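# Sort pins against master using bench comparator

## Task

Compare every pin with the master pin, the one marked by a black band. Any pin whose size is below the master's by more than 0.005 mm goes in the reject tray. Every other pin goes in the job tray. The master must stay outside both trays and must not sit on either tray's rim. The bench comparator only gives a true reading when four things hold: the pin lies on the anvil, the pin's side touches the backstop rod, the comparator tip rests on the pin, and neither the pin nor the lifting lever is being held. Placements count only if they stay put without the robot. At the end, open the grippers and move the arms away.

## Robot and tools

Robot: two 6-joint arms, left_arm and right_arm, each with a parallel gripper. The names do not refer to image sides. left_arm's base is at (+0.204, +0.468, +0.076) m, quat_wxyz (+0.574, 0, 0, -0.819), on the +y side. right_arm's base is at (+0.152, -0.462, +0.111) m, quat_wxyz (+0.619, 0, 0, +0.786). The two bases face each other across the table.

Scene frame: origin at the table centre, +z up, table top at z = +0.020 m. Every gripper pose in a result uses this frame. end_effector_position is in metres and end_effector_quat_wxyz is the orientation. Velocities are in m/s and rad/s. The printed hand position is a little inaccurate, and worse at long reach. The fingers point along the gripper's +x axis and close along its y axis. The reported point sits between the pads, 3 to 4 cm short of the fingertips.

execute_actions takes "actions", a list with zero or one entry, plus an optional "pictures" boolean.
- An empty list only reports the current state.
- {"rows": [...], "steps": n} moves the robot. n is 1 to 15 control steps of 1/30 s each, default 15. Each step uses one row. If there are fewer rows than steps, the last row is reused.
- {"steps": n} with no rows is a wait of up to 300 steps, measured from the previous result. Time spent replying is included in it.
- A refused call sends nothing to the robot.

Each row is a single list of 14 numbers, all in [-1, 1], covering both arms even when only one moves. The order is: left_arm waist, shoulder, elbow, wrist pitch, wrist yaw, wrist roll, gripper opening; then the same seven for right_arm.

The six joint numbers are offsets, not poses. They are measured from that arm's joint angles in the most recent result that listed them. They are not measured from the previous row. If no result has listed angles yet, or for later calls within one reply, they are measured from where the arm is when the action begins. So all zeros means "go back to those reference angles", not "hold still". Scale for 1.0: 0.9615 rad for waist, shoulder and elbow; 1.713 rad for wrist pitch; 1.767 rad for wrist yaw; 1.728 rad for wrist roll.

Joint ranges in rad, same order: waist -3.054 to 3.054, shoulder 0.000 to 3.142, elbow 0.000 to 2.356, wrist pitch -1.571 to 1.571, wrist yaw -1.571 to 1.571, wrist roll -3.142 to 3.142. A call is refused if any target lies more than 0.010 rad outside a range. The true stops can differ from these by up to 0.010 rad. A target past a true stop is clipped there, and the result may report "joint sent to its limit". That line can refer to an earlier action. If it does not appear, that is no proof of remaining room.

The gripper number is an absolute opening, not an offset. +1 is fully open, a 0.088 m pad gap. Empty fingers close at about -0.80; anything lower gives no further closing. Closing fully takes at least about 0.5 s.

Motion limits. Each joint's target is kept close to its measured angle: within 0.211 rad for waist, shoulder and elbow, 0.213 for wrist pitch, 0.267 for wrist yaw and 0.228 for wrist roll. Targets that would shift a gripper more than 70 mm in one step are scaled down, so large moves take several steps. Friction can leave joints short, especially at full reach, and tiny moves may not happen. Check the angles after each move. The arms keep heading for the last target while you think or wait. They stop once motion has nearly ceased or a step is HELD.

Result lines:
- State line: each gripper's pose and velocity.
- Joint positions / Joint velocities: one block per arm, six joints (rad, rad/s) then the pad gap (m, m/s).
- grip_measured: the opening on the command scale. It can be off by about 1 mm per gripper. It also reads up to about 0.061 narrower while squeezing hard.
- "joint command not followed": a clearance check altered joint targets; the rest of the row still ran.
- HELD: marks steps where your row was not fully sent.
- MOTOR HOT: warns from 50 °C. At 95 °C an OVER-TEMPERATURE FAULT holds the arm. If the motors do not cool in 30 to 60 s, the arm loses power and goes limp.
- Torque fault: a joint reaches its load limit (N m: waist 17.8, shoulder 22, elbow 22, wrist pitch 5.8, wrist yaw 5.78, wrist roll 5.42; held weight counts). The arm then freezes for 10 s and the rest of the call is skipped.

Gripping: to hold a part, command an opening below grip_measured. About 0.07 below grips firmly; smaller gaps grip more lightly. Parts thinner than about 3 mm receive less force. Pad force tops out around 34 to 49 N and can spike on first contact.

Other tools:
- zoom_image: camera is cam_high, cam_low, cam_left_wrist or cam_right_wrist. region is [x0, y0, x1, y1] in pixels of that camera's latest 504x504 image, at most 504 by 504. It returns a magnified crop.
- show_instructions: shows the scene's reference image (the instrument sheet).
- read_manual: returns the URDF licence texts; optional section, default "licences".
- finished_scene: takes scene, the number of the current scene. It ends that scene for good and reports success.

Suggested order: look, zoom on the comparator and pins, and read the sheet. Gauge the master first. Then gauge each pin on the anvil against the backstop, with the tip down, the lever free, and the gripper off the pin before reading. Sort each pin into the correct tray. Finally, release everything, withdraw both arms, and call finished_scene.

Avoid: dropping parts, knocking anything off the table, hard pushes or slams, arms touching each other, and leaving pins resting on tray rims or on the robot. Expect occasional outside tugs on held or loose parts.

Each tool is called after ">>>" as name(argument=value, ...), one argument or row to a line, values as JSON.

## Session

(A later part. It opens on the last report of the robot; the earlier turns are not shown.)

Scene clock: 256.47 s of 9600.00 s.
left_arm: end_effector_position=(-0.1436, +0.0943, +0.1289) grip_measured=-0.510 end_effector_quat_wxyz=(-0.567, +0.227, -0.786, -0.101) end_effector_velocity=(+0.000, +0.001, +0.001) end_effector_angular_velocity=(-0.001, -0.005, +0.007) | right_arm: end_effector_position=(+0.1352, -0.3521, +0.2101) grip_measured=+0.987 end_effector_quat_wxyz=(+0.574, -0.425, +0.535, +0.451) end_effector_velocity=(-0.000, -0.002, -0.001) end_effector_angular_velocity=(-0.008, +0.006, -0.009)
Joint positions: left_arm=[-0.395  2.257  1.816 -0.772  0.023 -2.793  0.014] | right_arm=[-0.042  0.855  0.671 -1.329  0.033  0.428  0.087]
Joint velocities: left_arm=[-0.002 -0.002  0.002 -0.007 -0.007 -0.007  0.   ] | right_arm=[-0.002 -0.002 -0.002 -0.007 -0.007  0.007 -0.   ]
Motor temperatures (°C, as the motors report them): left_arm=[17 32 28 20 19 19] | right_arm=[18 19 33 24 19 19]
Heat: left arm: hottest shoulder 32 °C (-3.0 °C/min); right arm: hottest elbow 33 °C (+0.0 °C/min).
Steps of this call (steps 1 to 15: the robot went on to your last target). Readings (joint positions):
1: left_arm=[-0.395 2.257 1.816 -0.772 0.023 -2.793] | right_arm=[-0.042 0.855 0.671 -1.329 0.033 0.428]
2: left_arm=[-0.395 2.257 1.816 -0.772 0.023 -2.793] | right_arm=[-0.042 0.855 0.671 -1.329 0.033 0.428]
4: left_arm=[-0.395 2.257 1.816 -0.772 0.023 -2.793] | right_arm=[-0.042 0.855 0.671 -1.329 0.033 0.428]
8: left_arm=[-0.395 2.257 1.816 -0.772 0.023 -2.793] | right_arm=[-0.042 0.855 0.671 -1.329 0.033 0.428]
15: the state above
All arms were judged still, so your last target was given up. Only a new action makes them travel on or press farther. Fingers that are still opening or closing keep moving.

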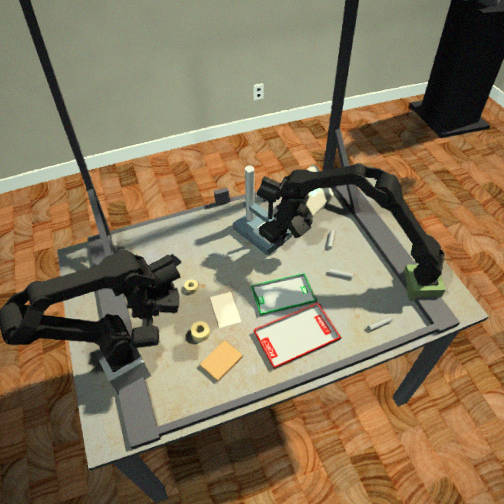

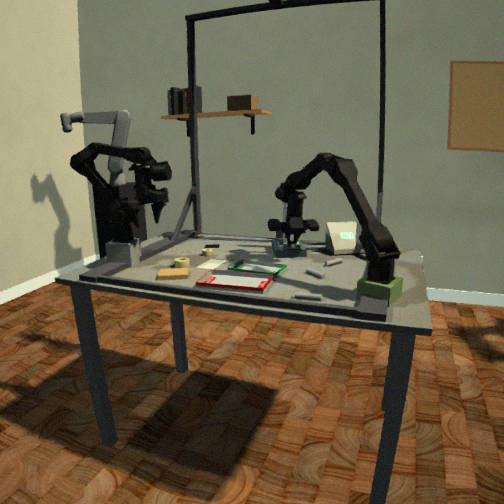

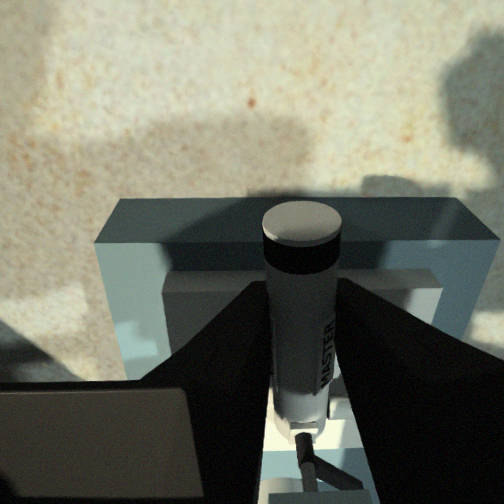

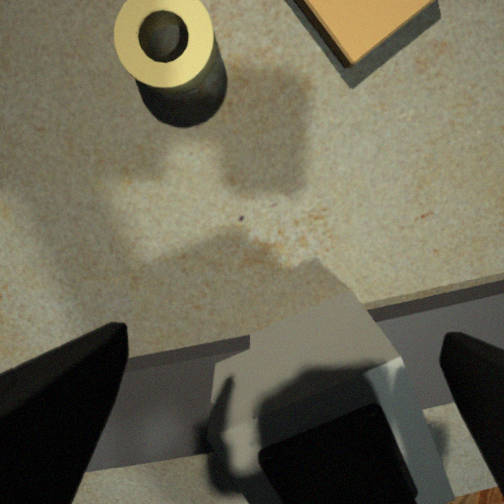

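>>> execute_actions(
  actions=[
    {"rows":[[0,0.008,0,0,0,0,-0.6,0,0,0,0,0,0,1],[0,0.008,0,0,0,0,-0.5,0,0,0,0,0,0,1],[0,0.008,0,0,0,0,-0.5,0,0,0,0,0,0,1],[0,0.008,0,0,0,0,-0.45,0,0,0,0,0,0,1],[0,0.008,0,0,0,0,-0.45,0,0,0,0,0,0,1],[0,0.008,0,0,0,0,-0.4,0,0,0,0,0,0,1],[0,0.008,0,0,0,0,-0.4,0,0,0,0,0,0,1],[0,0.008,0,0,0,0,-0.3,0,0,0,0,0,0,1],[0,0.008,0,0,0,0,-0.3,0,0,0,0,0,0,1],[0,0.008,0,0,0,0,-0.15,0,0,0,0,0,0,1]],"steps":15},
  ],
)

>>> execute_actions(
  actions=[
    {"rows":[[0,-0.04,0,0,0,0,-0.15,0,0,0,0,0,0,1],[0,-0.04,0,0,0,0,-0.15,0,0,0,0,0,0,1],[0,-0.04,0,0,0,0,-0.15,0,0,0,0,0,0,1],[0,-0.09,0,0,0,0,-0.15,0,0,0,0,0,0,1],[0,-0.09,0,0,0,0,-0.15,0,0,0,0,0,0,1],[0,-0.09,0,0,0,0,-0.15,0,0,0,0,0,0,1],[0,-0.09,0,0,0,0,-0.15,0,0,0,0,0,0,1],[0,-0.33,-0.448,0.072,0,0,-0.15,0,0,0,0,0,0,1]],"steps":15},
  ],
  pictures=false,
)

>>> execute_actions(
  actions=[
    {"steps":10},
  ],
  pictures=false,
)

>>> execute_actions(
  actions=[
    {"rows":[[-0.378,-0.19,-0.075,0.17,-0.01,-0.123,-0.1,0,0,0,0,0,0,1]],"steps":15},
  ],
  pictures=false,
)

>>> execute_actions(
  actions=[
    {"steps":10},
  ],
)

>>> zoom_image(
  camera="cam_left_wrist",
  region=[40,90,240,240],
)

Scene clock: 296.27 s of 9600.00 s.
left_arm: end_effector_position=(-0.1435, +0.0943, +0.1285) grip_measured=-0.174 end_effector_quat_wxyz=(-0.567, +0.227, -0.785, -0.101) end_effector_velocity=(+0.003, +0.004, -0.001) end_effector_angular_velocity=(+0.004, -0.028, +0.007) | right_arm: end_effector_position=(+0.1352, -0.3521, +0.2101) grip_measured=+0.987 end_effector_quat_wxyz=(+0.574, -0.425, +0.535, +0.451) end_effector_velocity=(-0.003, +0.001, +0.000) end_effector_angular_velocity=(+0.008, +0.023, +0.006)
Joint positions: left_arm=[-0.395  2.258  1.816 -0.772  0.023 -2.793  0.03 ] | right_arm=[-0.042  0.855  0.671 -1.329  0.033  0.428  0.087]
Joint velocities: left_arm=[-0.007 -0.002 -0.002 -0.022 -0.022 -0.007  0.013] | right_arm=[-0.002 -0.007 -0.002  0.007 -0.022 -0.007 -0.   ]
Motor temperatures (°C, as the motors report them): left_arm=[17 37 29 20 19 19] | right_arm=[18 19 33 24 19 19]
Heat: left arm: hottest shoulder 37 °C (+7.0 °C/min); right arm: hottest elbow 33 °C (+0.0 °C/min).
Steps of this call (steps 1 to 90: nothing new was sent; then 36.30 s passed at rest; steps 91 to 105: all 15 steps of this action). Readings (joint positions):
91: left_arm=[-0.395 2.257 1.816 -0.772 0.023 -2.793] | right_arm=[-0.042 0.855 0.671 -1.329 0.033 0.428]
92: left_arm=[-0.395 2.257 1.816 -0.772 0.023 -2.793] | right_arm=[-0.042 0.855 0.671 -1.329 0.033 0.428]
94: left_arm=[-0.395 2.257 1.816 -0.772 0.023 -2.793] | right_arm=[-0.042 0.855 0.671 -1.329 0.033 0.428]
98: left_arm=[-0.395 2.258 1.816 -0.772 0.023 -2.793] | right_arm=[-0.042 0.855 0.671 -1.329 0.033 0.428]
105: the state above

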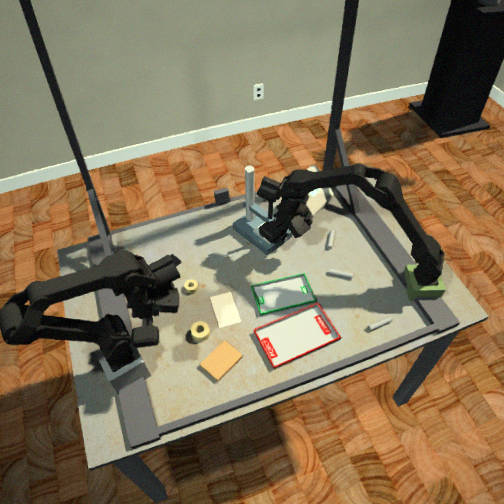

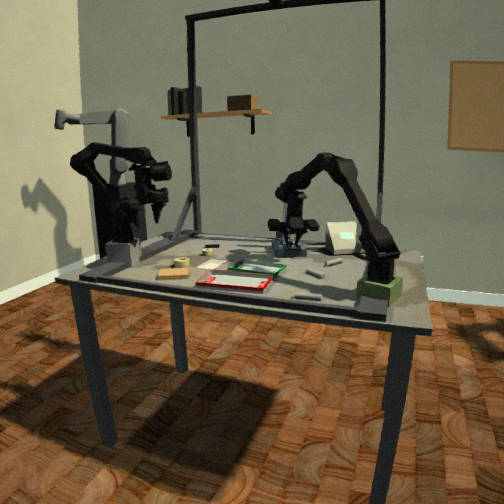

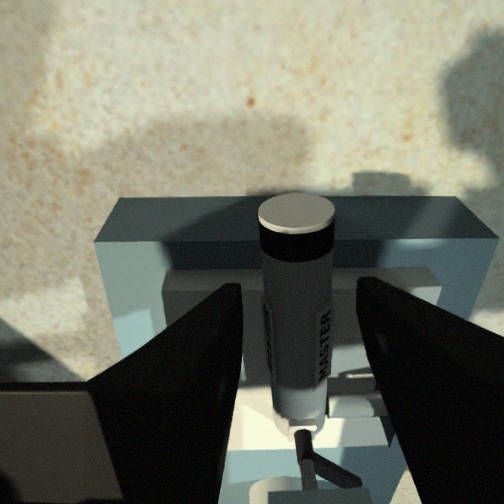

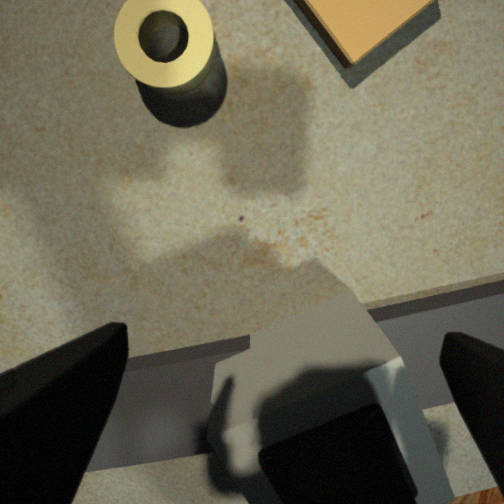

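Scene clock: 296.77 s of 9600.00 s.
left_arm: end_effector_position=(-0.1001, +0.1417, +0.1656) grip_measured=-0.152 end_effector_quat_wxyz=(-0.544, +0.238, -0.800, -0.087) end_effector_velocity=(+0.094, +0.099, -0.192) end_effector_angular_velocity=(+0.347, -0.341, +0.013) | right_arm: end_effector_position=(+0.1352, -0.3521, +0.2101) grip_measured=+0.987 end_effector_quat_wxyz=(+0.574, -0.425, +0.535, +0.451) end_effector_velocity=(-0.001, +0.001, -0.000) end_effector_angular_velocity=(+0.006, +0.009, -0.009)
Joint positions: left_arm=[-0.395  1.929  1.44  -0.659  0.023 -2.793  0.032] | right_arm=[-0.042  0.855  0.671 -1.329  0.033  0.428  0.087]
Joint velocities: left_arm=[-0.002 -0.007 -0.618  0.125 -0.022 -0.007  0.   ] | right_arm=[-0.002 -0.002 -0.002  0.007 -0.007  0.007  0.   ]
Motor temperatures (°C, as the motors report them): left_arm=[17 37 29 20 19 19] | right_arm=[18 19 33 24 19 19]
Heat: left arm: hottest shoulder 37 °C (+8.1 °C/min); right arm: hottest elbow 33 °C (+0.0 °C/min).
Steps of this call (steps 1 to 15: all 15 steps of this action). Readings (joint positions):
1: left_arm=[-0.395 2.255 1.816 -0.772 0.023 -2.793] | right_arm=[-0.042 0.855 0.671 -1.329 0.033 0.428]
2: left_arm=[-0.395 2.251 1.816 -0.772 0.023 -2.793] | right_arm=[-0.042 0.855 0.671 -1.329 0.033 0.428]
4: left_arm=[-0.395 2.236 1.816 -0.772 0.023 -2.793] | right_arm=[-0.042 0.855 0.671 -1.329 0.033 0.428]
8: left_arm=[-0.395 2.160 1.774 -0.723 0.023 -2.793] | right_arm=[-0.042 0.855 0.671 -1.329 0.033 0.428]
15: the state above

Scene clock: 297.10 s of 9600.00 s.
left_arm: end_effector_position=(-0.0920, +0.1504, +0.1443) grip_measured=-0.152 end_effector_quat_wxyz=(-0.563, +0.229, -0.788, -0.098) end_effector_velocity=(+0.001, +0.002, -0.000) end_effector_angular_velocity=(+0.003, -0.008, +0.007) | right_arm: end_effector_position=(+0.1352, -0.3521, +0.2101) grip_measured=+0.987 end_effector_quat_wxyz=(+0.574, -0.425, +0.535, +0.451) end_effector_velocity=(-0.002, -0.006, -0.001) end_effector_angular_velocity=(-0.026, +0.017, +0.006)
Joint positions: left_arm=[-0.395  1.942  1.39  -0.649  0.023 -2.793  0.032] | right_arm=[-0.042  0.855  0.671 -1.329  0.033  0.428  0.087]
Joint velocities: left_arm=[-0.002 -0.002 -0.002 -0.007 -0.007 -0.007 -0.   ] | right_arm=[-0.002 -0.002 -0.002 -0.022 -0.022 -0.007  0.   ]
Motor temperatures (°C, as the motors report them): left_arm=[17 37 29 20 19 19] | right_arm=[18 19 33 24 19 19]
Heat: left arm: hottest shoulder 37 °C (+8.1 °C/min); right arm: hottest elbow 33 °C (+0.0 °C/min).
Steps of this call (steps 1 to 10: the robot went on to your last target). Readings (joint positions):
1: left_arm=[-0.395 1.932 1.423 -0.657 0.023 -2.793] | right_arm=[-0.042 0.855 0.671 -1.329 0.033 0.428]
2: left_arm=[-0.395 1.938 1.409 -0.657 0.023 -2.793] | right_arm=[-0.042 0.855 0.671 -1.329 0.033 0.428]
4: left_arm=[-0.395 1.943 1.393 -0.657 0.023 -2.793] | right_arm=[-0.042 0.855 0.671 -1.329 0.033 0.428]
8: left_arm=[-0.395 1.942 1.390 -0.649 0.023 -2.793] | right_arm=[-0.042 0.855 0.671 -1.329 0.033 0.428]
10: the state above

Scene clock: 297.60 s of 9600.00 s.
left_arm: end_effector_position=(-0.2181, +0.2605, +0.2355) grip_measured=-0.102 end_effector_quat_wxyz=(-0.389, +0.178, -0.903, -0.026) end_effector_velocity=(+0.032, -0.020, -0.040) end_effector_angular_velocity=(+0.056, -0.090, +0.087) | right_arm: end_effector_position=(+0.1352, -0.3521, +0.2101) grip_measured=+0.987 end_effector_quat_wxyz=(+0.574, -0.425, +0.535, +0.451) end_effector_velocity=(+0.002, -0.003, -0.002) end_effector_angular_velocity=(-0.011, -0.010, +0.004)
Joint positions: left_arm=[-0.763  1.762  1.332 -0.364  0.011 -2.999  0.034] | right_arm=[-0.042  0.855  0.671 -1.329  0.033  0.428  0.087]
Joint velocities: left_arm=[ 0.066  0.002 -0.095 -0.007 -0.007 -0.022  0.   ] | right_arm=[-0.002 -0.002 -0.007 -0.007  0.007 -0.007 -0.   ]
Motor temperatures (°C, as the motors report them): left_arm=[17 37 29 20 19 19] | right_arm=[18 19 33 24 19 19]
Heat: left arm: hottest shoulder 37 °C (+8.1 °C/min); right arm: hottest elbow 33 °C (+0.0 °C/min).
Steps of this call (steps 1 to 15: all 15 steps of this action). Readings (joint positions):
1: left_arm=[-0.405 1.928 1.380 -0.619 0.014 -2.824] | right_arm=[-0.042 0.855 0.671 -1.329 0.033 0.428]
2: left_arm=[-0.430 1.912 1.363 -0.580 0.010 -2.859] | right_arm=[-0.042 0.855 0.671 -1.329 0.033 0.428]
4: left_arm=[-0.504 1.872 1.347 -0.505 0.010 -2.909] | right_arm=[-0.042 0.855 0.671 -1.329 0.033 0.428]
8: left_arm=[-0.678 1.794 1.344 -0.400 0.010 -2.972] | right_arm=[-0.042 0.855 0.671 -1.329 0.033 0.428]
15: the state above

Scene clock: 297.93 s of 9600.00 s.
left_arm: end_effector_position=(-0.2170, +0.2594, +0.2340) grip_measured=-0.102 end_effector_quat_wxyz=(-0.390, +0.180, -0.903, -0.027) end_effector_velocity=(+0.004, +0.002, -0.003) end_effector_angular_velocity=(+0.019, -0.015, +0.003) | right_arm: end_effector_position=(+0.1352, -0.3521, +0.2101) grip_measured=+0.987 end_effector_quat_wxyz=(+0.574, -0.425, +0.535, +0.451) end_effector_velocity=(-0.001, -0.002, -0.000) end_effector_angular_velocity=(-0.004, +0.006, +0.010)
Joint positions: left_arm=[-0.76   1.762  1.327 -0.361  0.011 -3.001  0.034] | right_arm=[-0.042  0.855  0.671 -1.329  0.033  0.428  0.087]
Joint velocities: left_arm=[ 0.002 -0.002 -0.002 -0.022  0.007 -0.007 -0.   ] | right_arm=[ 0.002 -0.007 -0.002 -0.007 -0.007 -0.007 -0.   ]
Motor temperatures (°C, as the motors report them): left_arm=[17 37 29 20 19 19] | right_arm=[18 19 33 24 19 19]
Heat: left arm: hottest shoulder 37 °C (+8.1 °C/min); right arm: hottest elbow 33 °C (+0.0 °C/min).
Steps of this call (steps 1 to 10: the robot went on to your last target). Readings (joint positions):
1: left_arm=[-0.761 1.762 1.329 -0.364 0.011 -2.999] | right_arm=[-0.042 0.855 0.671 -1.329 0.033 0.428]
2: left_arm=[-0.761 1.762 1.328 -0.364 0.011 -3.000] | right_arm=[-0.042 0.855 0.671 -1.329 0.033 0.428]
4: left_arm=[-0.760 1.762 1.327 -0.362 0.011 -3.000] | right_arm=[-0.042 0.855 0.671 -1.329 0.033 0.428]
8: left_arm=[-0.760 1.762 1.327 -0.361 0.011 -3.001] | right_arm=[-0.042 0.855 0.671 -1.329 0.033 0.428]
10: the state above

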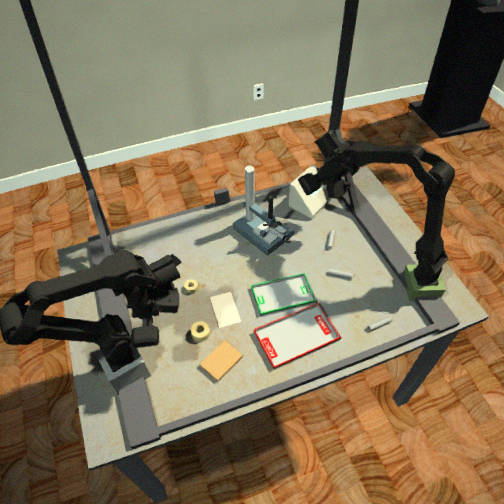

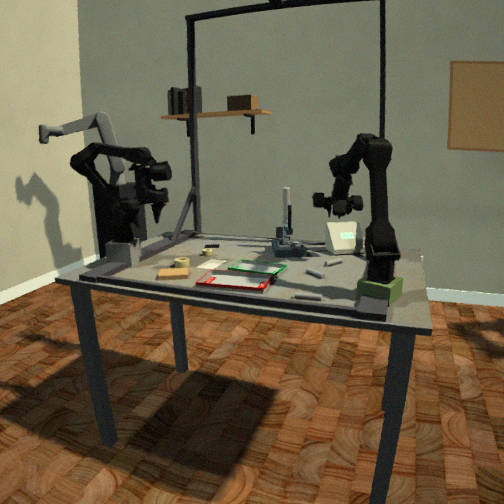

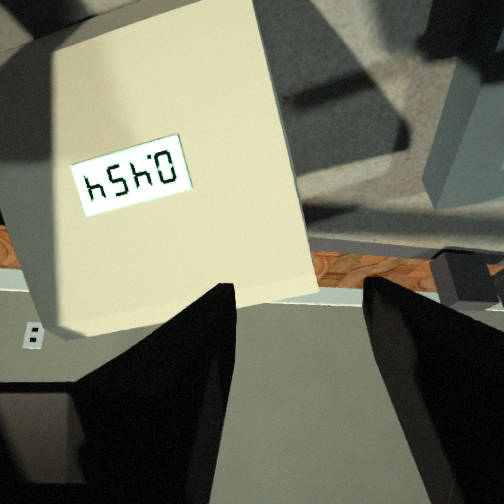

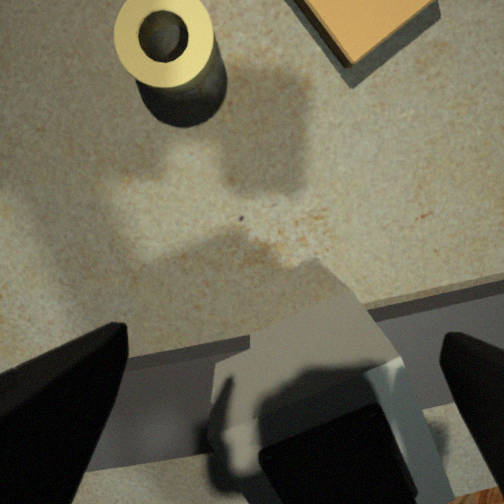

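Region (40, 90, 240, 240) of cam_left_wrist's 504x504 image, scaled by 2.520, with more detail than that image has; it fills the top 378 rows of this view, and the rest is white.

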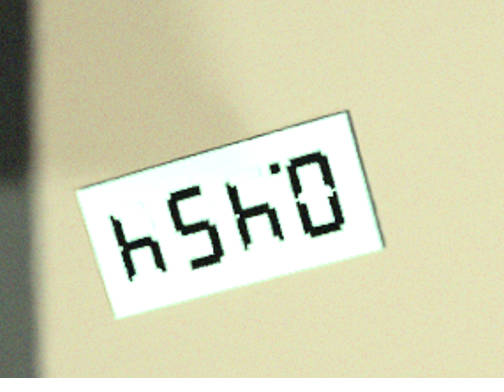

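>>> execute_actions(
  actions=[
    {"rows":[[0.378,0.195,0.078,-0.169,0.007,0.12,-0.1,0,0,0,0,0,0,1]],"steps":15},
  ],
  pictures=false,
)

>>> execute_actions(
  actions=[
    {"steps":8},
  ],
  pictures=false,
)

>>> execute_actions(
  actions=[
    {"rows":[[0,0.13,0.2,-0.025,0,0,-0.1,0,0,0,0,0,0,1],[0,0.13,0.2,-0.025,0,0,-0.1,0,0,0,0,0,0,1],[0,0.13,0.2,-0.025,0,0,-0.1,0,0,0,0,0,0,1],[0,0.235,0.39,-0.052,0,0,-0.1,0,0,0,0,0,0,1]],"steps":15},
  ],
  pictures=false,
)

>>> execute_actions(
  actions=[
    {"steps":15},
  ],
)

Scene clock: 306.03 s of 9600.00 s.
left_arm: end_effector_position=(-0.0911, +0.1479, +0.1442) grip_measured=-0.102 end_effector_quat_wxyz=(-0.561, +0.235, -0.787, -0.100) end_effector_velocity=(-0.041, +0.002, +0.032) end_effector_angular_velocity=(-0.068, +0.067, -0.080) | right_arm: end_effector_position=(+0.1352, -0.3521, +0.2101) grip_measured=+0.987 end_effector_quat_wxyz=(+0.574, -0.425, +0.535, +0.451) end_effector_velocity=(-0.003, +0.001, +0.000) end_effector_angular_velocity=(+0.008, +0.023, +0.006)
Joint positions: left_arm=[-0.391  1.944  1.391 -0.644  0.019 -2.8    0.034] | right_arm=[-0.042  0.855  0.671 -1.329  0.033  0.428  0.087]
Joint velocities: left_arm=[-0.071 -0.002  0.1   -0.007  0.007  0.007 -0.   ] | right_arm=[-0.002 -0.007 -0.002  0.007 -0.022 -0.007 -0.   ]
Motor temperatures (°C, as the motors report them): left_arm=[17 36 29 21 19 19] | right_arm=[18 19 33 24 19 19]
Heat: left arm: hottest shoulder 36 °C (+7.1 °C/min); right arm: hottest elbow 33 °C (+0.0 °C/min).
Steps of this call (steps 1 to 15: the robot went on to your last target; steps 16 to 90: nothing new was sent; then 4.60 s passed at rest; steps 91 to 105: all 15 steps of this action). Readings (joint positions):
91: left_arm=[-0.750 1.778 1.337 -0.389 0.018 -2.974] | right_arm=[-0.042 0.855 0.671 -1.329 0.033 0.428]
92: left_arm=[-0.725 1.796 1.354 -0.425 0.020 -2.941] | right_arm=[-0.042 0.855 0.671 -1.329 0.033 0.428]
94: left_arm=[-0.654 1.838 1.377 -0.495 0.020 -2.891] | right_arm=[-0.042 0.855 0.671 -1.329 0.033 0.428]
98: left_arm=[-0.481 1.918 1.381 -0.603 0.020 -2.827] | right_arm=[-0.042 0.855 0.671 -1.329 0.033 0.428]
105: the state above

Scene clock: 306.30 s of 9600.00 s.
left_arm: end_effector_position=(-0.0926, +0.1489, +0.1451) grip_measured=-0.102 end_effector_quat_wxyz=(-0.562, +0.233, -0.788, -0.099) end_effector_velocity=(+0.001, +0.002, -0.000) end_effector_angular_velocity=(+0.007, -0.004, +0.021) | right_arm: end_effector_position=(+0.1352, -0.3521, +0.2101) grip_measured=+0.987 end_effector_quat_wxyz=(+0.574, -0.425, +0.535, +0.451) end_effector_velocity=(+0.001, -0.004, +0.001) end_effector_angular_velocity=(-0.018, +0.003, +0.000)
Joint positions: left_arm=[-0.395  1.944  1.395 -0.647  0.019 -2.798  0.034] | right_arm=[-0.042  0.855  0.671 -1.329  0.033  0.428  0.087]
Joint velocities: left_arm=[-0.002 -0.002 -0.002 -0.007 -0.007 -0.022  0.   ] | right_arm=[-0.007 -0.002  0.002 -0.022 -0.007 -0.007 -0.   ]
Motor temperatures (°C, as the motors report them): left_arm=[17 36 29 21 19 19] | right_arm=[18 19 33 24 19 19]
Heat: left arm: hottest shoulder 36 °C (+7.0 °C/min); right arm: hottest elbow 33 °C (+0.0 °C/min).
Steps of this call (steps 1 to 8: the robot went on to your last target). Readings (joint positions):
1: left_arm=[-0.394 1.944 1.393 -0.644 0.019 -2.800] | right_arm=[-0.042 0.855 0.671 -1.329 0.033 0.428]
2: left_arm=[-0.395 1.944 1.395 -0.644 0.019 -2.799] | right_arm=[-0.042 0.855 0.671 -1.329 0.033 0.428]
4: left_arm=[-0.395 1.944 1.395 -0.647 0.019 -2.798] | right_arm=[-0.042 0.855 0.671 -1.329 0.033 0.428]
8: the state above

Scene clock: 306.80 s of 9600.00 s.
left_arm: end_effector_position=(-0.1413, +0.0958, +0.1635) grip_measured=-0.102 end_effector_quat_wxyz=(-0.537, +0.245, -0.803, -0.084) end_effector_velocity=(+0.002, -0.001, -0.002) end_effector_angular_velocity=(+0.001, -0.024, +0.014) | right_arm: end_effector_position=(+0.1352, -0.3521, +0.2101) grip_measured=+0.987 end_effector_quat_wxyz=(+0.574, -0.425, +0.535, +0.451) end_effector_velocity=(+0.000, -0.005, -0.001) end_effector_angular_velocity=(-0.023, +0.002, +0.020)
Joint positions: left_arm=[-0.395  2.154  1.759 -0.733  0.019 -2.798  0.034] | right_arm=[-0.042  0.855  0.671 -1.329  0.033  0.428  0.087]
Joint velocities: left_arm=[-0.002  0.012  0.017 -0.022 -0.022 -0.007 -0.   ] | right_arm=[-0.002 -0.002 -0.002 -0.022 -0.007 -0.022  0.   ]
Motor temperatures (°C, as the motors report them): left_arm=[17 36 29 21 19 19] | right_arm=[18 19 33 24 19 19]
Heat: left arm: hottest shoulder 36 °C (+6.1 °C/min); right arm: hottest elbow 33 °C (+0.0 °C/min).
Steps of this call (steps 1 to 15: all 15 steps of this action). Readings (joint positions):
1: left_arm=[-0.395 1.966 1.431 -0.683 0.019 -2.798] | right_arm=[-0.042 0.855 0.671 -1.329 0.033 0.428]
2: left_arm=[-0.395 1.994 1.476 -0.683 0.019 -2.798] | right_arm=[-0.042 0.855 0.671 -1.329 0.033 0.428]
4: left_arm=[-0.395 2.057 1.573 -0.696 0.019 -2.798] | right_arm=[-0.042 0.855 0.671 -1.329 0.033 0.428]
8: left_arm=[-0.395 2.146 1.729 -0.720 0.019 -2.798] | right_arm=[-0.042 0.855 0.671 -1.329 0.033 0.428]
15: the state above

Scene clock: 307.30 s of 9600.00 s.
left_arm: end_effector_position=(-0.1412, +0.0959, +0.1621) grip_measured=-0.102 end_effector_quat_wxyz=(-0.538, +0.244, -0.802, -0.085) end_effector_velocity=(+0.005, -0.002, -0.000) end_effector_angular_velocity=(-0.001, -0.013, +0.032) | right_arm: end_effector_position=(+0.1352, -0.3521, +0.2101) grip_measured=+0.987 end_effector_quat_wxyz=(+0.574, -0.425, +0.535, +0.451) end_effector_velocity=(+0.000, -0.002, -0.001) end_effector_angular_velocity=(-0.009, +0.005, +0.000)
Joint positions: left_arm=[-0.395  2.157  1.76  -0.733  0.019 -2.798  0.034] | right_arm=[-0.042  0.855  0.671 -1.329  0.033  0.428  0.087]
Joint velocities: left_arm=[ 0.002 -0.002 -0.002 -0.007 -0.022 -0.022 -0.   ] | right_arm=[-0.007 -0.002 -0.002 -0.007 -0.007 -0.007  0.   ]
Motor temperatures (°C, as the motors report them): left_arm=[17 36 29 21 19 19] | right_arm=[18 19 33 24 19 19]
Heat: left arm: hottest shoulder 36 °C (+6.0 °C/min); right arm: hottest elbow 33 °C (+0.0 °C/min).
Steps of this call (steps 1 to 15: the robot went on to your last target). Readings (joint positions):
1: left_arm=[-0.395 2.155 1.760 -0.733 0.019 -2.798] | right_arm=[-0.042 0.855 0.671 -1.329 0.033 0.428]
2: left_arm=[-0.395 2.155 1.760 -0.733 0.019 -2.798] | right_arm=[-0.042 0.855 0.671 -1.329 0.033 0.428]
4: left_arm=[-0.395 2.156 1.760 -0.733 0.019 -2.798] | right_arm=[-0.042 0.855 0.671 -1.329 0.033 0.428]
8: left_arm=[-0.395 2.157 1.760 -0.733 0.019 -2.798] | right_arm=[-0.042 0.855 0.671 -1.329 0.033 0.428]
15: the state above
All arms were judged still, so your last target was given up. Only a new action makes them travel on or press farther. Fingers that are still opening or closing keep moving.

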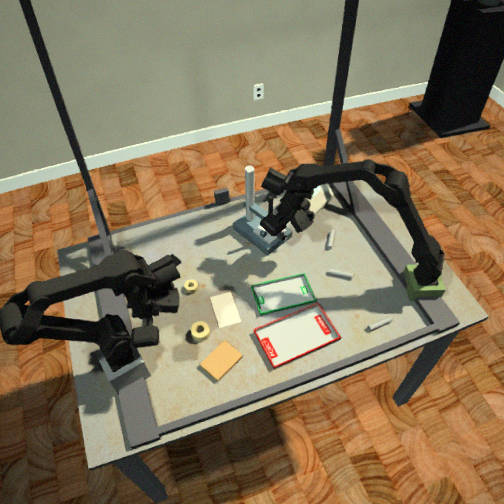

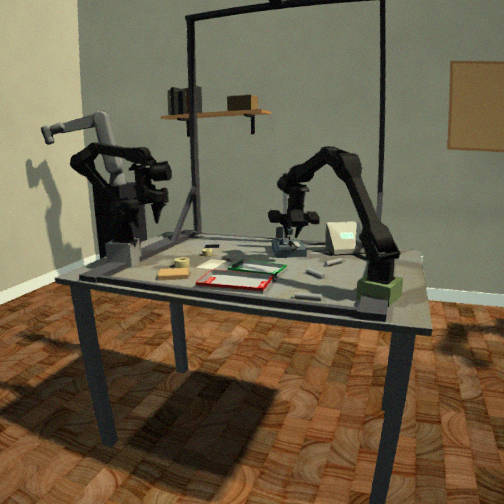

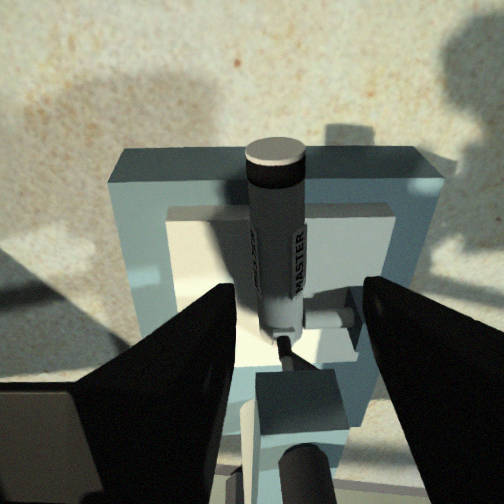

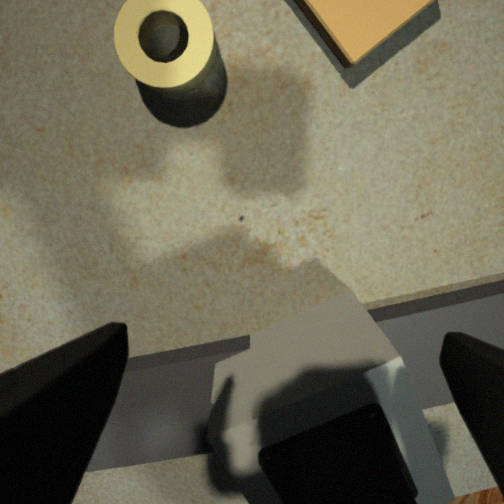

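>>> execute_actions(
  actions=[
    {"rows":[[0,0.04,0.03,-0.01,0,0,-0.15,0,0,0,0,0,0,1],[0,0.04,0.03,-0.01,0,0,-0.15,0,0,0,0,0,0,1],[0,0.075,0.045,-0.018,0,0,-0.15,0,0,0,0,0,0,1],[0,0.075,0.045,-0.018,0,0,-0.15,0,0,0,0,0,0,1],[0,0.108,0.058,-0.023,0,0,-0.15,0,0,0,0,0,0,1]],"steps":15},
  ],
  pictures=false,
)

>>> execute_actions(
  actions=[
    {"rows":[[0,0,0,0,0,0,-0.35,0,0,0,0,0,0,1],[0,0,0,0,0,0,-0.4,0,0,0,0,0,0,1],[0,0,0,0,0,0,-0.45,0,0,0,0,0,0,1],[0,0,0,0,0,0,-0.5,0,0,0,0,0,0,1],[0,0,0,0,0,0,-0.55,0,0,0,0,0,0,1],[0,0,0,0,0,0,-0.6,0,0,0,0,0,0,1],[0,0,0,0,0,0,-0.7,0,0,0,0,0,0,1],[0,0,0,0,0,0,-0.8,0,0,0,0,0,0,1]],"steps":15},
  ],
)

Scene clock: 315.67 s of 9600.00 s.
left_arm: end_effector_position=(-0.1417, +0.0954, +0.1263) grip_measured=-0.148 end_effector_quat_wxyz=(-0.570, +0.229, -0.783, -0.103) end_effector_velocity=(-0.011, -0.008, +0.019) end_effector_angular_velocity=(-0.031, +0.042, +0.002) | right_arm: end_effector_position=(+0.1352, -0.3521, +0.2101) grip_measured=+0.987 end_effector_quat_wxyz=(+0.574, -0.425, +0.535, +0.451) end_effector_velocity=(-0.001, +0.001, -0.001) end_effector_angular_velocity=(+0.001, +0.007, +0.005)
Joint positions: left_arm=[-0.395  2.256  1.807 -0.77   0.019 -2.798  0.032] | right_arm=[-0.042  0.855  0.671 -1.329  0.033  0.428  0.087]
Joint velocities: left_arm=[-0.002 -0.002  0.056 -0.007  0.007 -0.007 -0.   ] | right_arm=[-0.002  0.002 -0.002  0.007 -0.007 -0.007  0.   ]
Motor temperatures (°C, as the motors report them): left_arm=[17 36 29 20 19 19] | right_arm=[18 19 33 24 19 19]
Heat: left arm: hottest shoulder 36 °C (+4.0 °C/min); right arm: hottest elbow 33 °C (+0.0 °C/min).
Steps of this call (steps 1 to 90: nothing new was sent; then 4.87 s passed at rest; steps 91 to 105: all 15 steps of this action). Readings (joint positions):
91: left_arm=[-0.395 2.162 1.764 -0.739 0.019 -2.798] | right_arm=[-0.042 0.855 0.671 -1.329 0.033 0.428]
92: left_arm=[-0.395 2.166 1.770 -0.741 0.019 -2.798] | right_arm=[-0.042 0.855 0.671 -1.329 0.033 0.428]
94: left_arm=[-0.395 2.186 1.787 -0.750 0.019 -2.798] | right_arm=[-0.042 0.855 0.671 -1.329 0.033 0.428]
98: left_arm=[-0.395 2.235 1.804 -0.765 0.019 -2.798] | right_arm=[-0.042 0.855 0.671 -1.329 0.033 0.428]
105: the state above

Scene clock: 316.17 s of 9600.00 s.
left_arm: end_effector_position=(-0.1416, +0.0954, +0.1264) grip_measured=-0.507 end_effector_quat_wxyz=(-0.570, +0.229, -0.783, -0.103) end_effector_velocity=(-0.002, +0.001, +0.001) end_effector_angular_velocity=(+0.005, +0.015, +0.016) | right_arm: end_effector_position=(+0.1352, -0.3521, +0.2101) grip_measured=+0.987 end_effector_quat_wxyz=(+0.574, -0.425, +0.535, +0.451) end_effector_velocity=(-0.000, -0.002, -0.001) end_effector_angular_velocity=(-0.009, +0.005, +0.005)
Joint positions: left_arm=[-0.395  2.256  1.807 -0.771  0.019 -2.798  0.014] | right_arm=[-0.042  0.855  0.671 -1.329  0.033  0.428  0.087]
Joint velocities: left_arm=[-0.002 -0.002 -0.002  0.007  0.007 -0.022 -0.   ] | right_arm=[-0.002 -0.002 -0.002 -0.007 -0.007 -0.007 -0.   ]
Motor temperatures (°C, as the motors report them): left_arm=[17 36 29 20 19 19] | right_arm=[18 19 33 24 19 19]
Heat: left arm: hottest shoulder 36 °C (+4.1 °C/min); right arm: hottest elbow 33 °C (+0.0 °C/min).
Steps of this call (steps 1 to 15: all 15 steps of this action). Readings (joint positions):
1: left_arm=[-0.395 2.256 1.807 -0.770 0.019 -2.798] | right_arm=[-0.042 0.855 0.671 -1.329 0.033 0.428]
2: left_arm=[-0.395 2.256 1.807 -0.770 0.019 -2.798] | right_arm=[-0.042 0.855 0.671 -1.329 0.033 0.428]
4: left_arm=[-0.395 2.256 1.807 -0.770 0.019 -2.798] | right_arm=[-0.042 0.855 0.671 -1.329 0.033 0.428]
8: left_arm=[-0.395 2.256 1.807 -0.771 0.019 -2.798] | right_arm=[-0.042 0.855 0.671 -1.329 0.033 0.428]
15: the state above

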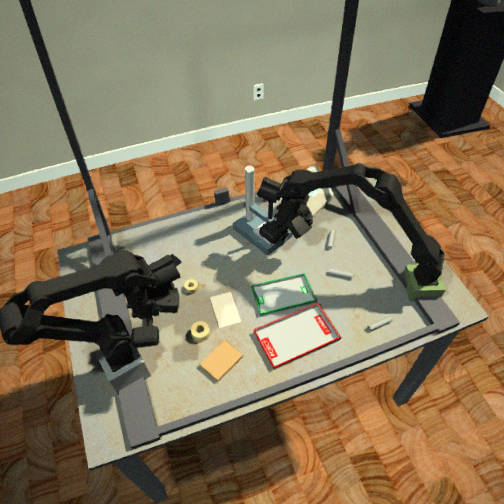

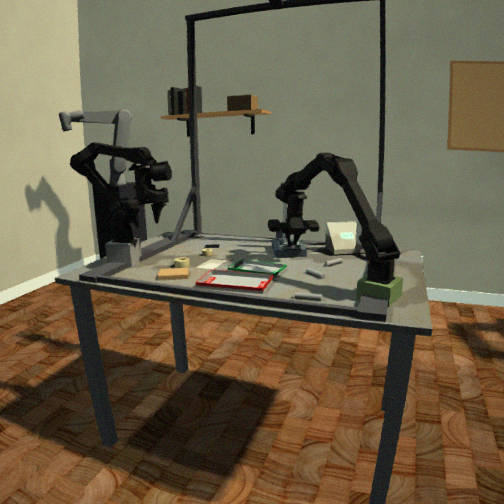

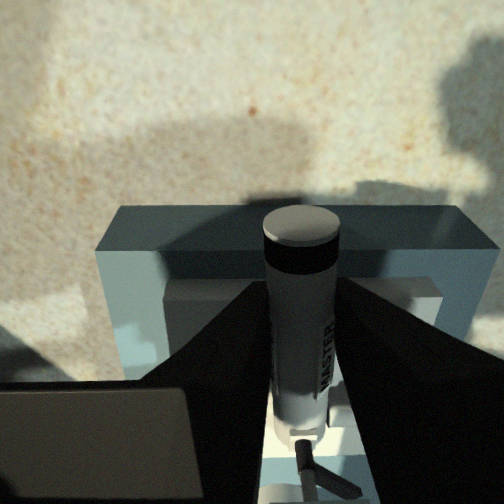

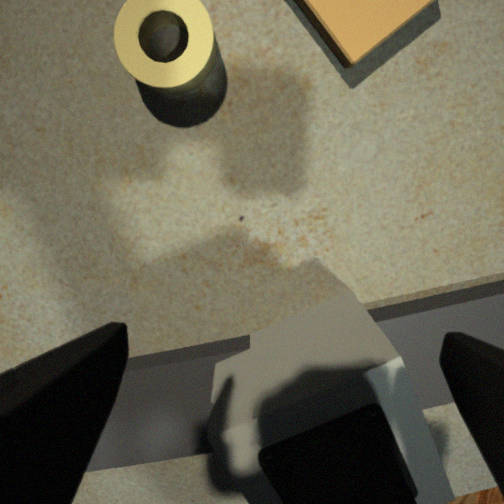

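>>> execute_actions(
  actions=[
    {"rows":[[-0.015,0,0,0,0,-0.005,-0.8,0,0,0,0,0,0,1],[-0.03,0,0,0,0,-0.01,-0.8,0,0,0,0,0,0,1],[-0.045,0,0,0,0,-0.015,-0.8,0,0,0,0,0,0,1],[-0.06,0,0,0,0,-0.02,-0.8,0,0,0,0,0,0,1],[-0.07,0,0,0,0,-0.02,-0.8,0,0,0,0,0,0,1],[-0.07,0,0,0,0,-0.02,-0.8,0,0,0,0,0,0,1],[-0.07,0,0,0,0,-0.02,-0.8,0,0,0,0,0,0,1],[-0.07,-0.04,0,0,0,-0.02,-0.8,0,0,0,0,0,0,1],[-0.07,-0.04,0,0,0,-0.02,-0.8,0,0,0,0,0,0,1],[-0.07,-0.09,0,0,0,-0.02,-0.8,0,0,0,0,0,0,1]],"steps":15},
  ],
  pictures=false,
)

>>> execute_actions(
  actions=[
    {"rows":[[0,-0.3,-0.55,0.094,0,-0.15,-0.8,0,0,0,0,0,0,1]],"steps":15},
  ],
  pictures=false,
)

>>> execute_actions(
  actions=[
    {"steps":10},
  ],
)

Scene clock: 326.87 s of 9600.00 s.
left_arm: end_effector_position=(-0.1679, +0.1197, +0.1570) grip_measured=-0.507 end_effector_quat_wxyz=(-0.549, +0.220, -0.802, -0.082) end_effector_velocity=(-0.000, -0.011, +0.140) end_effector_angular_velocity=(-0.188, +0.222, +0.034) | right_arm: end_effector_position=(+0.1352, -0.3521, +0.2101) grip_measured=+0.987 end_effector_quat_wxyz=(+0.574, -0.425, +0.535, +0.451) end_effector_velocity=(-0.000, -0.005, -0.001) end_effector_angular_velocity=(-0.023, +0.002, +0.010)
Joint positions: left_arm=[-0.466  2.191  1.804 -0.773  0.017 -2.827  0.014] | right_arm=[-0.042  0.855  0.671 -1.329  0.033  0.428  0.087]
Joint velocities: left_arm=[ 0.017 -0.286 -0.002  0.007  0.007 -0.022 -0.   ] | right_arm=[ 0.002 -0.002 -0.002 -0.022 -0.007 -0.007 -0.   ]
Motor temperatures (°C, as the motors report them): left_arm=[17 38 29 20 19 19] | right_arm=[18 19 33 24 19 19]
Heat: left arm: hottest shoulder 38 °C (+4.0 °C/min); right arm: hottest elbow 33 °C (+0.0 °C/min).
Steps of this call (steps 1 to 15: the robot went on to your last target; steps 16 to 90: nothing new was sent; then 7.20 s passed at rest; steps 91 to 105: all 15 steps of this action). Readings (joint positions):
91: left_arm=[-0.396 2.256 1.807 -0.771 0.019 -2.798] | right_arm=[-0.042 0.855 0.671 -1.329 0.033 0.428]
92: left_arm=[-0.398 2.256 1.807 -0.771 0.018 -2.801] | right_arm=[-0.042 0.855 0.671 -1.329 0.033 0.428]
94: left_arm=[-0.409 2.256 1.807 -0.771 0.015 -2.813] | right_arm=[-0.042 0.855 0.671 -1.329 0.033 0.428]
98: left_arm=[-0.452 2.254 1.807 -0.771 0.015 -2.825] | right_arm=[-0.042 0.855 0.671 -1.329 0.033 0.428]
105: the state above

Scene clock: 327.37 s of 9600.00 s.
left_arm: end_effector_position=(-0.0934, +0.1899, +0.1210) grip_measured=-0.507 end_effector_quat_wxyz=(-0.555, +0.276, -0.759, -0.200) end_effector_velocity=(-0.020, -0.019, +0.020) end_effector_angular_velocity=(-0.106, +0.111, +0.021) | right_arm: end_effector_position=(+0.1352, -0.3521, +0.2101) grip_measured=+0.987 end_effector_quat_wxyz=(+0.574, -0.425, +0.535, +0.451) end_effector_velocity=(+0.001, +0.001, -0.001) end_effector_angular_velocity=(+0.003, -0.008, +0.024)
Joint positions: left_arm=[-0.466  1.916  1.273 -0.619  0.017 -3.081  0.014] | right_arm=[-0.042  0.855  0.671 -1.329  0.033  0.428  0.087]
Joint velocities: left_arm=[-0.002 -0.032 -0.002  0.125 -0.007 -0.022 -0.   ] | right_arm=[ 0.002  0.002 -0.002  0.007  0.007 -0.022 -0.   ]
Motor temperatures (°C, as the motors report them): left_arm=[17 38 29 20 19 19] | right_arm=[18 19 33 24 19 19]
Heat: left arm: hottest shoulder 38 °C (+4.0 °C/min); right arm: hottest elbow 33 °C (+0.0 °C/min).
Steps of this call (steps 1 to 15: all 15 steps of this action). Readings (joint positions):
1: left_arm=[-0.466 2.150 1.762 -0.717 0.017 -2.885] | right_arm=[-0.042 0.855 0.671 -1.329 0.033 0.428]
2: left_arm=[-0.466 2.100 1.698 -0.675 0.017 -2.951] | right_arm=[-0.042 0.855 0.671 -1.329 0.033 0.428]
4: left_arm=[-0.466 1.999 1.570 -0.657 0.017 -3.024] | right_arm=[-0.042 0.855 0.671 -1.329 0.033 0.428]
8: left_arm=[-0.466 1.890 1.369 -0.621 0.017 -3.070] | right_arm=[-0.042 0.855 0.671 -1.329 0.033 0.428]
15: the state above

Scene clock: 327.70 s of 9600.00 s.
left_arm: end_effector_position=(-0.0946, +0.1888, +0.1233) grip_measured=-0.507 end_effector_quat_wxyz=(-0.551, +0.277, -0.762, -0.198) end_effector_velocity=(+0.002, +0.001, -0.000) end_effector_angular_velocity=(+0.002, -0.009, +0.007) | right_arm: end_effector_position=(+0.1352, -0.3521, +0.2101) grip_measured=+0.987 end_effector_quat_wxyz=(+0.574, -0.425, +0.535, +0.451) end_effector_velocity=(+0.002, -0.005, -0.001) end_effector_angular_velocity=(-0.020, -0.012, +0.004)
Joint positions: left_arm=[-0.466  1.911  1.273 -0.612  0.017 -3.081  0.014] | right_arm=[-0.042  0.855  0.671 -1.329  0.033  0.428  0.087]
Joint velocities: left_arm=[-0.002 -0.002 -0.002 -0.007 -0.007 -0.007 -0.   ] | right_arm=[-0.002 -0.002 -0.002 -0.022  0.007 -0.007  0.   ]
Motor temperatures (°C, as the motors report them): left_arm=[17 38 29 20 19 19] | right_arm=[18 19 33 24 19 19]
Heat: left arm: hottest shoulder 38 °C (+4.1 °C/min); right arm: hottest elbow 33 °C (+0.0 °C/min).
Steps of this call (steps 1 to 10: the robot went on to your last target). Readings (joint positions):
1: left_arm=[-0.466 1.913 1.273 -0.614 0.017 -3.081] | right_arm=[-0.042 0.855 0.671 -1.329 0.033 0.428]
2: left_arm=[-0.466 1.912 1.273 -0.612 0.017 -3.081] | right_arm=[-0.042 0.855 0.671 -1.329 0.033 0.428]
4: left_arm=[-0.466 1.911 1.273 -0.612 0.017 -3.081] | right_arm=[-0.042 0.855 0.671 -1.329 0.033 0.428]
8: left_arm=[-0.466 1.911 1.273 -0.612 0.017 -3.081] | right_arm=[-0.042 0.855 0.671 -1.329 0.033 0.428]
10: the state above

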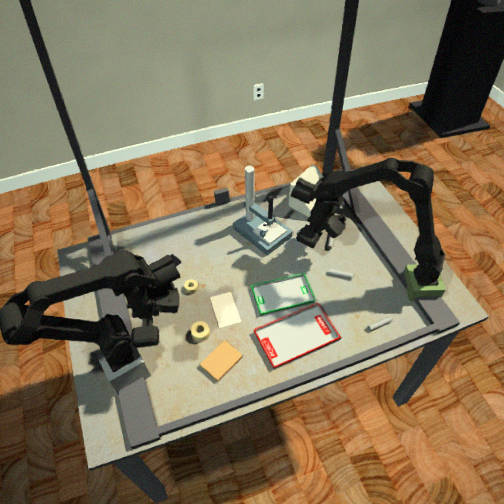

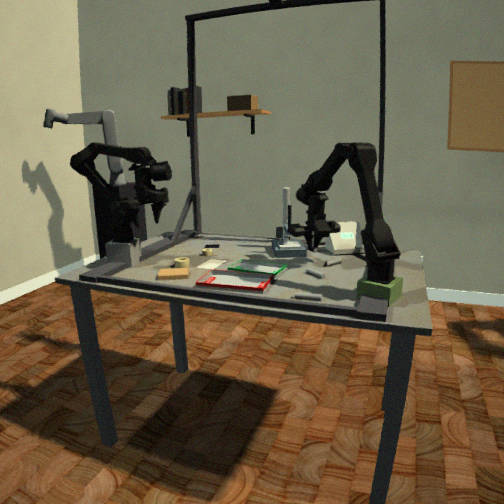

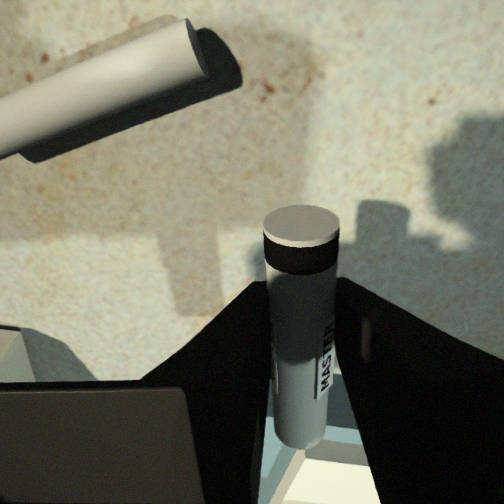

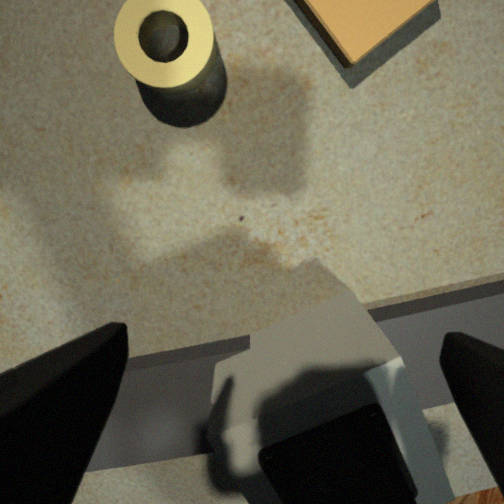

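>>> execute_actions(
  actions=[
    {"rows":[[0,-0.15,-0.1,0,0,0,-0.8,0,0,0,0,0,0,1],[0,-0.3,-0.3,0.05,0,0,-0.8,0,0,0,0,0,0,1],[0,-0.3,-0.3,0.05,0,0,-0.8,0,0,0,0,0,0,1],[0.1,-0.45,-0.55,0.1,0,0,-0.8,0,0,0,0,0,0,1],[0.2,-0.45,-0.55,0.1,0,0,-0.8,0,0,0,0,0,0,1],[0.64,-0.583,-0.787,0.153,0,0,-0.8,0,0,0,0,0,0,1]],"steps":15},
  ],
  pictures=false,
)

>>> execute_actions(
  actions=[
    {"steps":20},
  ],
)

Scene clock: 334.30 s of 9600.00 s.
left_arm: end_effector_position=(+0.1398, +0.2129, +0.0996) grip_measured=-0.507 end_effector_quat_wxyz=(-0.451, +0.496, -0.667, -0.324) end_effector_velocity=(+0.273, +0.238, -0.254) end_effector_angular_velocity=(+0.879, -0.222, +0.793) | right_arm: end_effector_position=(+0.1352, -0.3521, +0.2101) grip_measured=+0.987 end_effector_quat_wxyz=(+0.574, -0.425, +0.535, +0.451) end_effector_velocity=(-0.002, -0.003, -0.001) end_effector_angular_velocity=(-0.012, +0.020, +0.001)
Joint positions: left_arm=[ 0.104  1.373  0.559 -0.364  0.009 -3.081  0.014] | right_arm=[-0.042  0.855  0.671 -1.329  0.033  0.428  0.087]
Joint velocities: left_arm=[ 0.784 -0.002 -0.842 -0.066 -0.007 -0.007  0.   ] | right_arm=[-0.007 -0.002 -0.002 -0.007 -0.022 -0.007 -0.   ]
Motor temperatures (°C, as the motors report them): left_arm=[17 37 29 20 19 19] | right_arm=[18 19 33 24 19 19]
Heat: left arm: hottest shoulder 37 °C (+2.0 °C/min); right arm: hottest elbow 33 °C (+0.0 °C/min).
Steps of this call (steps 1 to 15: the robot went on to your last target; steps 16 to 90: nothing new was sent; then 3.10 s passed at rest; steps 91 to 105: all 15 steps of this action). Readings (joint positions):
91: left_arm=[-0.466 1.892 1.258 -0.601 0.017 -3.081] | right_arm=[-0.042 0.855 0.671 -1.329 0.033 0.428]
92: left_arm=[-0.466 1.853 1.209 -0.574 0.017 -3.081] | right_arm=[-0.042 0.855 0.671 -1.329 0.033 0.428]
94: left_arm=[-0.458 1.733 1.081 -0.546 0.023 -3.081] | right_arm=[-0.042 0.855 0.671 -1.329 0.033 0.428]
98: left_arm=[-0.256 1.500 0.853 -0.402 0.022 -3.081] | right_arm=[-0.042 0.855 0.671 -1.329 0.033 0.428]
105: the state above

Scene clock: 334.97 s of 9600.00 s.
left_arm: end_effector_position=(+0.1523, +0.2204, +0.0922) grip_measured=-0.507 end_effector_quat_wxyz=(-0.448, +0.507, -0.654, -0.338) end_effector_velocity=(+0.004, +0.001, -0.001) end_effector_angular_velocity=(+0.004, -0.019, +0.017) | right_arm: end_effector_position=(+0.1352, -0.3521, +0.2101) grip_measured=+0.987 end_effector_quat_wxyz=(+0.574, -0.425, +0.535, +0.451) end_effector_velocity=(-0.001, +0.001, -0.000) end_effector_angular_velocity=(+0.006, +0.009, -0.009)
Joint positions: left_arm=[ 0.146  1.358  0.518 -0.351  0.01  -3.081  0.014] | right_arm=[-0.042  0.855  0.671 -1.329  0.033  0.428  0.087]
Joint velocities: left_arm=[ 0.002 -0.002 -0.002 -0.007 -0.022 -0.007 -0.   ] | right_arm=[-0.002 -0.002 -0.002  0.007 -0.007  0.007 -0.   ]
Motor temperatures (°C, as the motors report them): left_arm=[17 37 29 20 19 19] | right_arm=[18 19 33 24 19 19]
Heat: left arm: hottest shoulder 37 °C (+2.0 °C/min); right arm: hottest elbow 33 °C (+0.0 °C/min).
Steps of this call (steps 1 to 20: the robot went on to your last target). Readings (joint positions):
1: left_arm=[0.123 1.373 0.537 -0.365 0.009 -3.081] | right_arm=[-0.042 0.855 0.671 -1.329 0.033 0.428]
2: left_arm=[0.132 1.372 0.524 -0.365 0.009 -3.081] | right_arm=[-0.042 0.855 0.671 -1.329 0.033 0.428]
4: left_arm=[0.140 1.368 0.518 -0.359 0.010 -3.081] | right_arm=[-0.042 0.855 0.671 -1.329 0.033 0.428]
8: left_arm=[0.144 1.358 0.518 -0.351 0.010 -3.081] | right_arm=[-0.042 0.855 0.671 -1.329 0.033 0.428]
20: the state above

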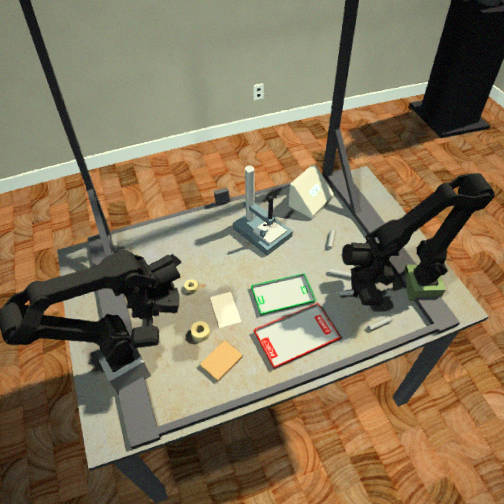

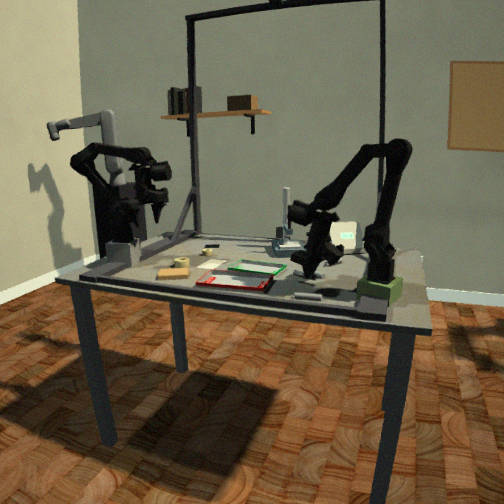

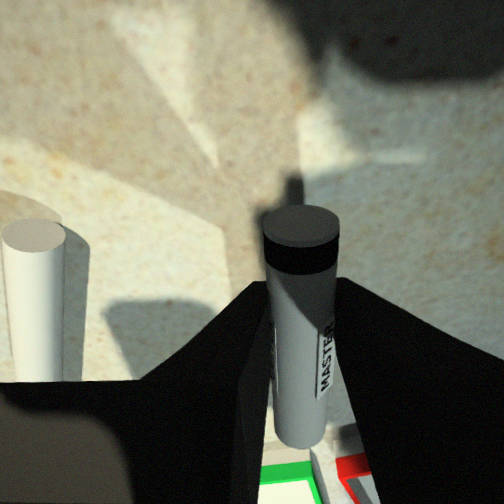

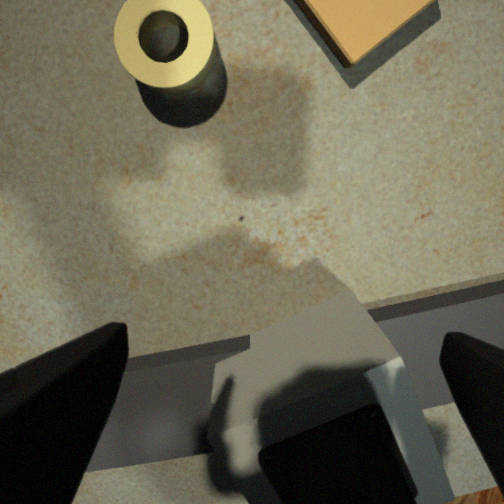

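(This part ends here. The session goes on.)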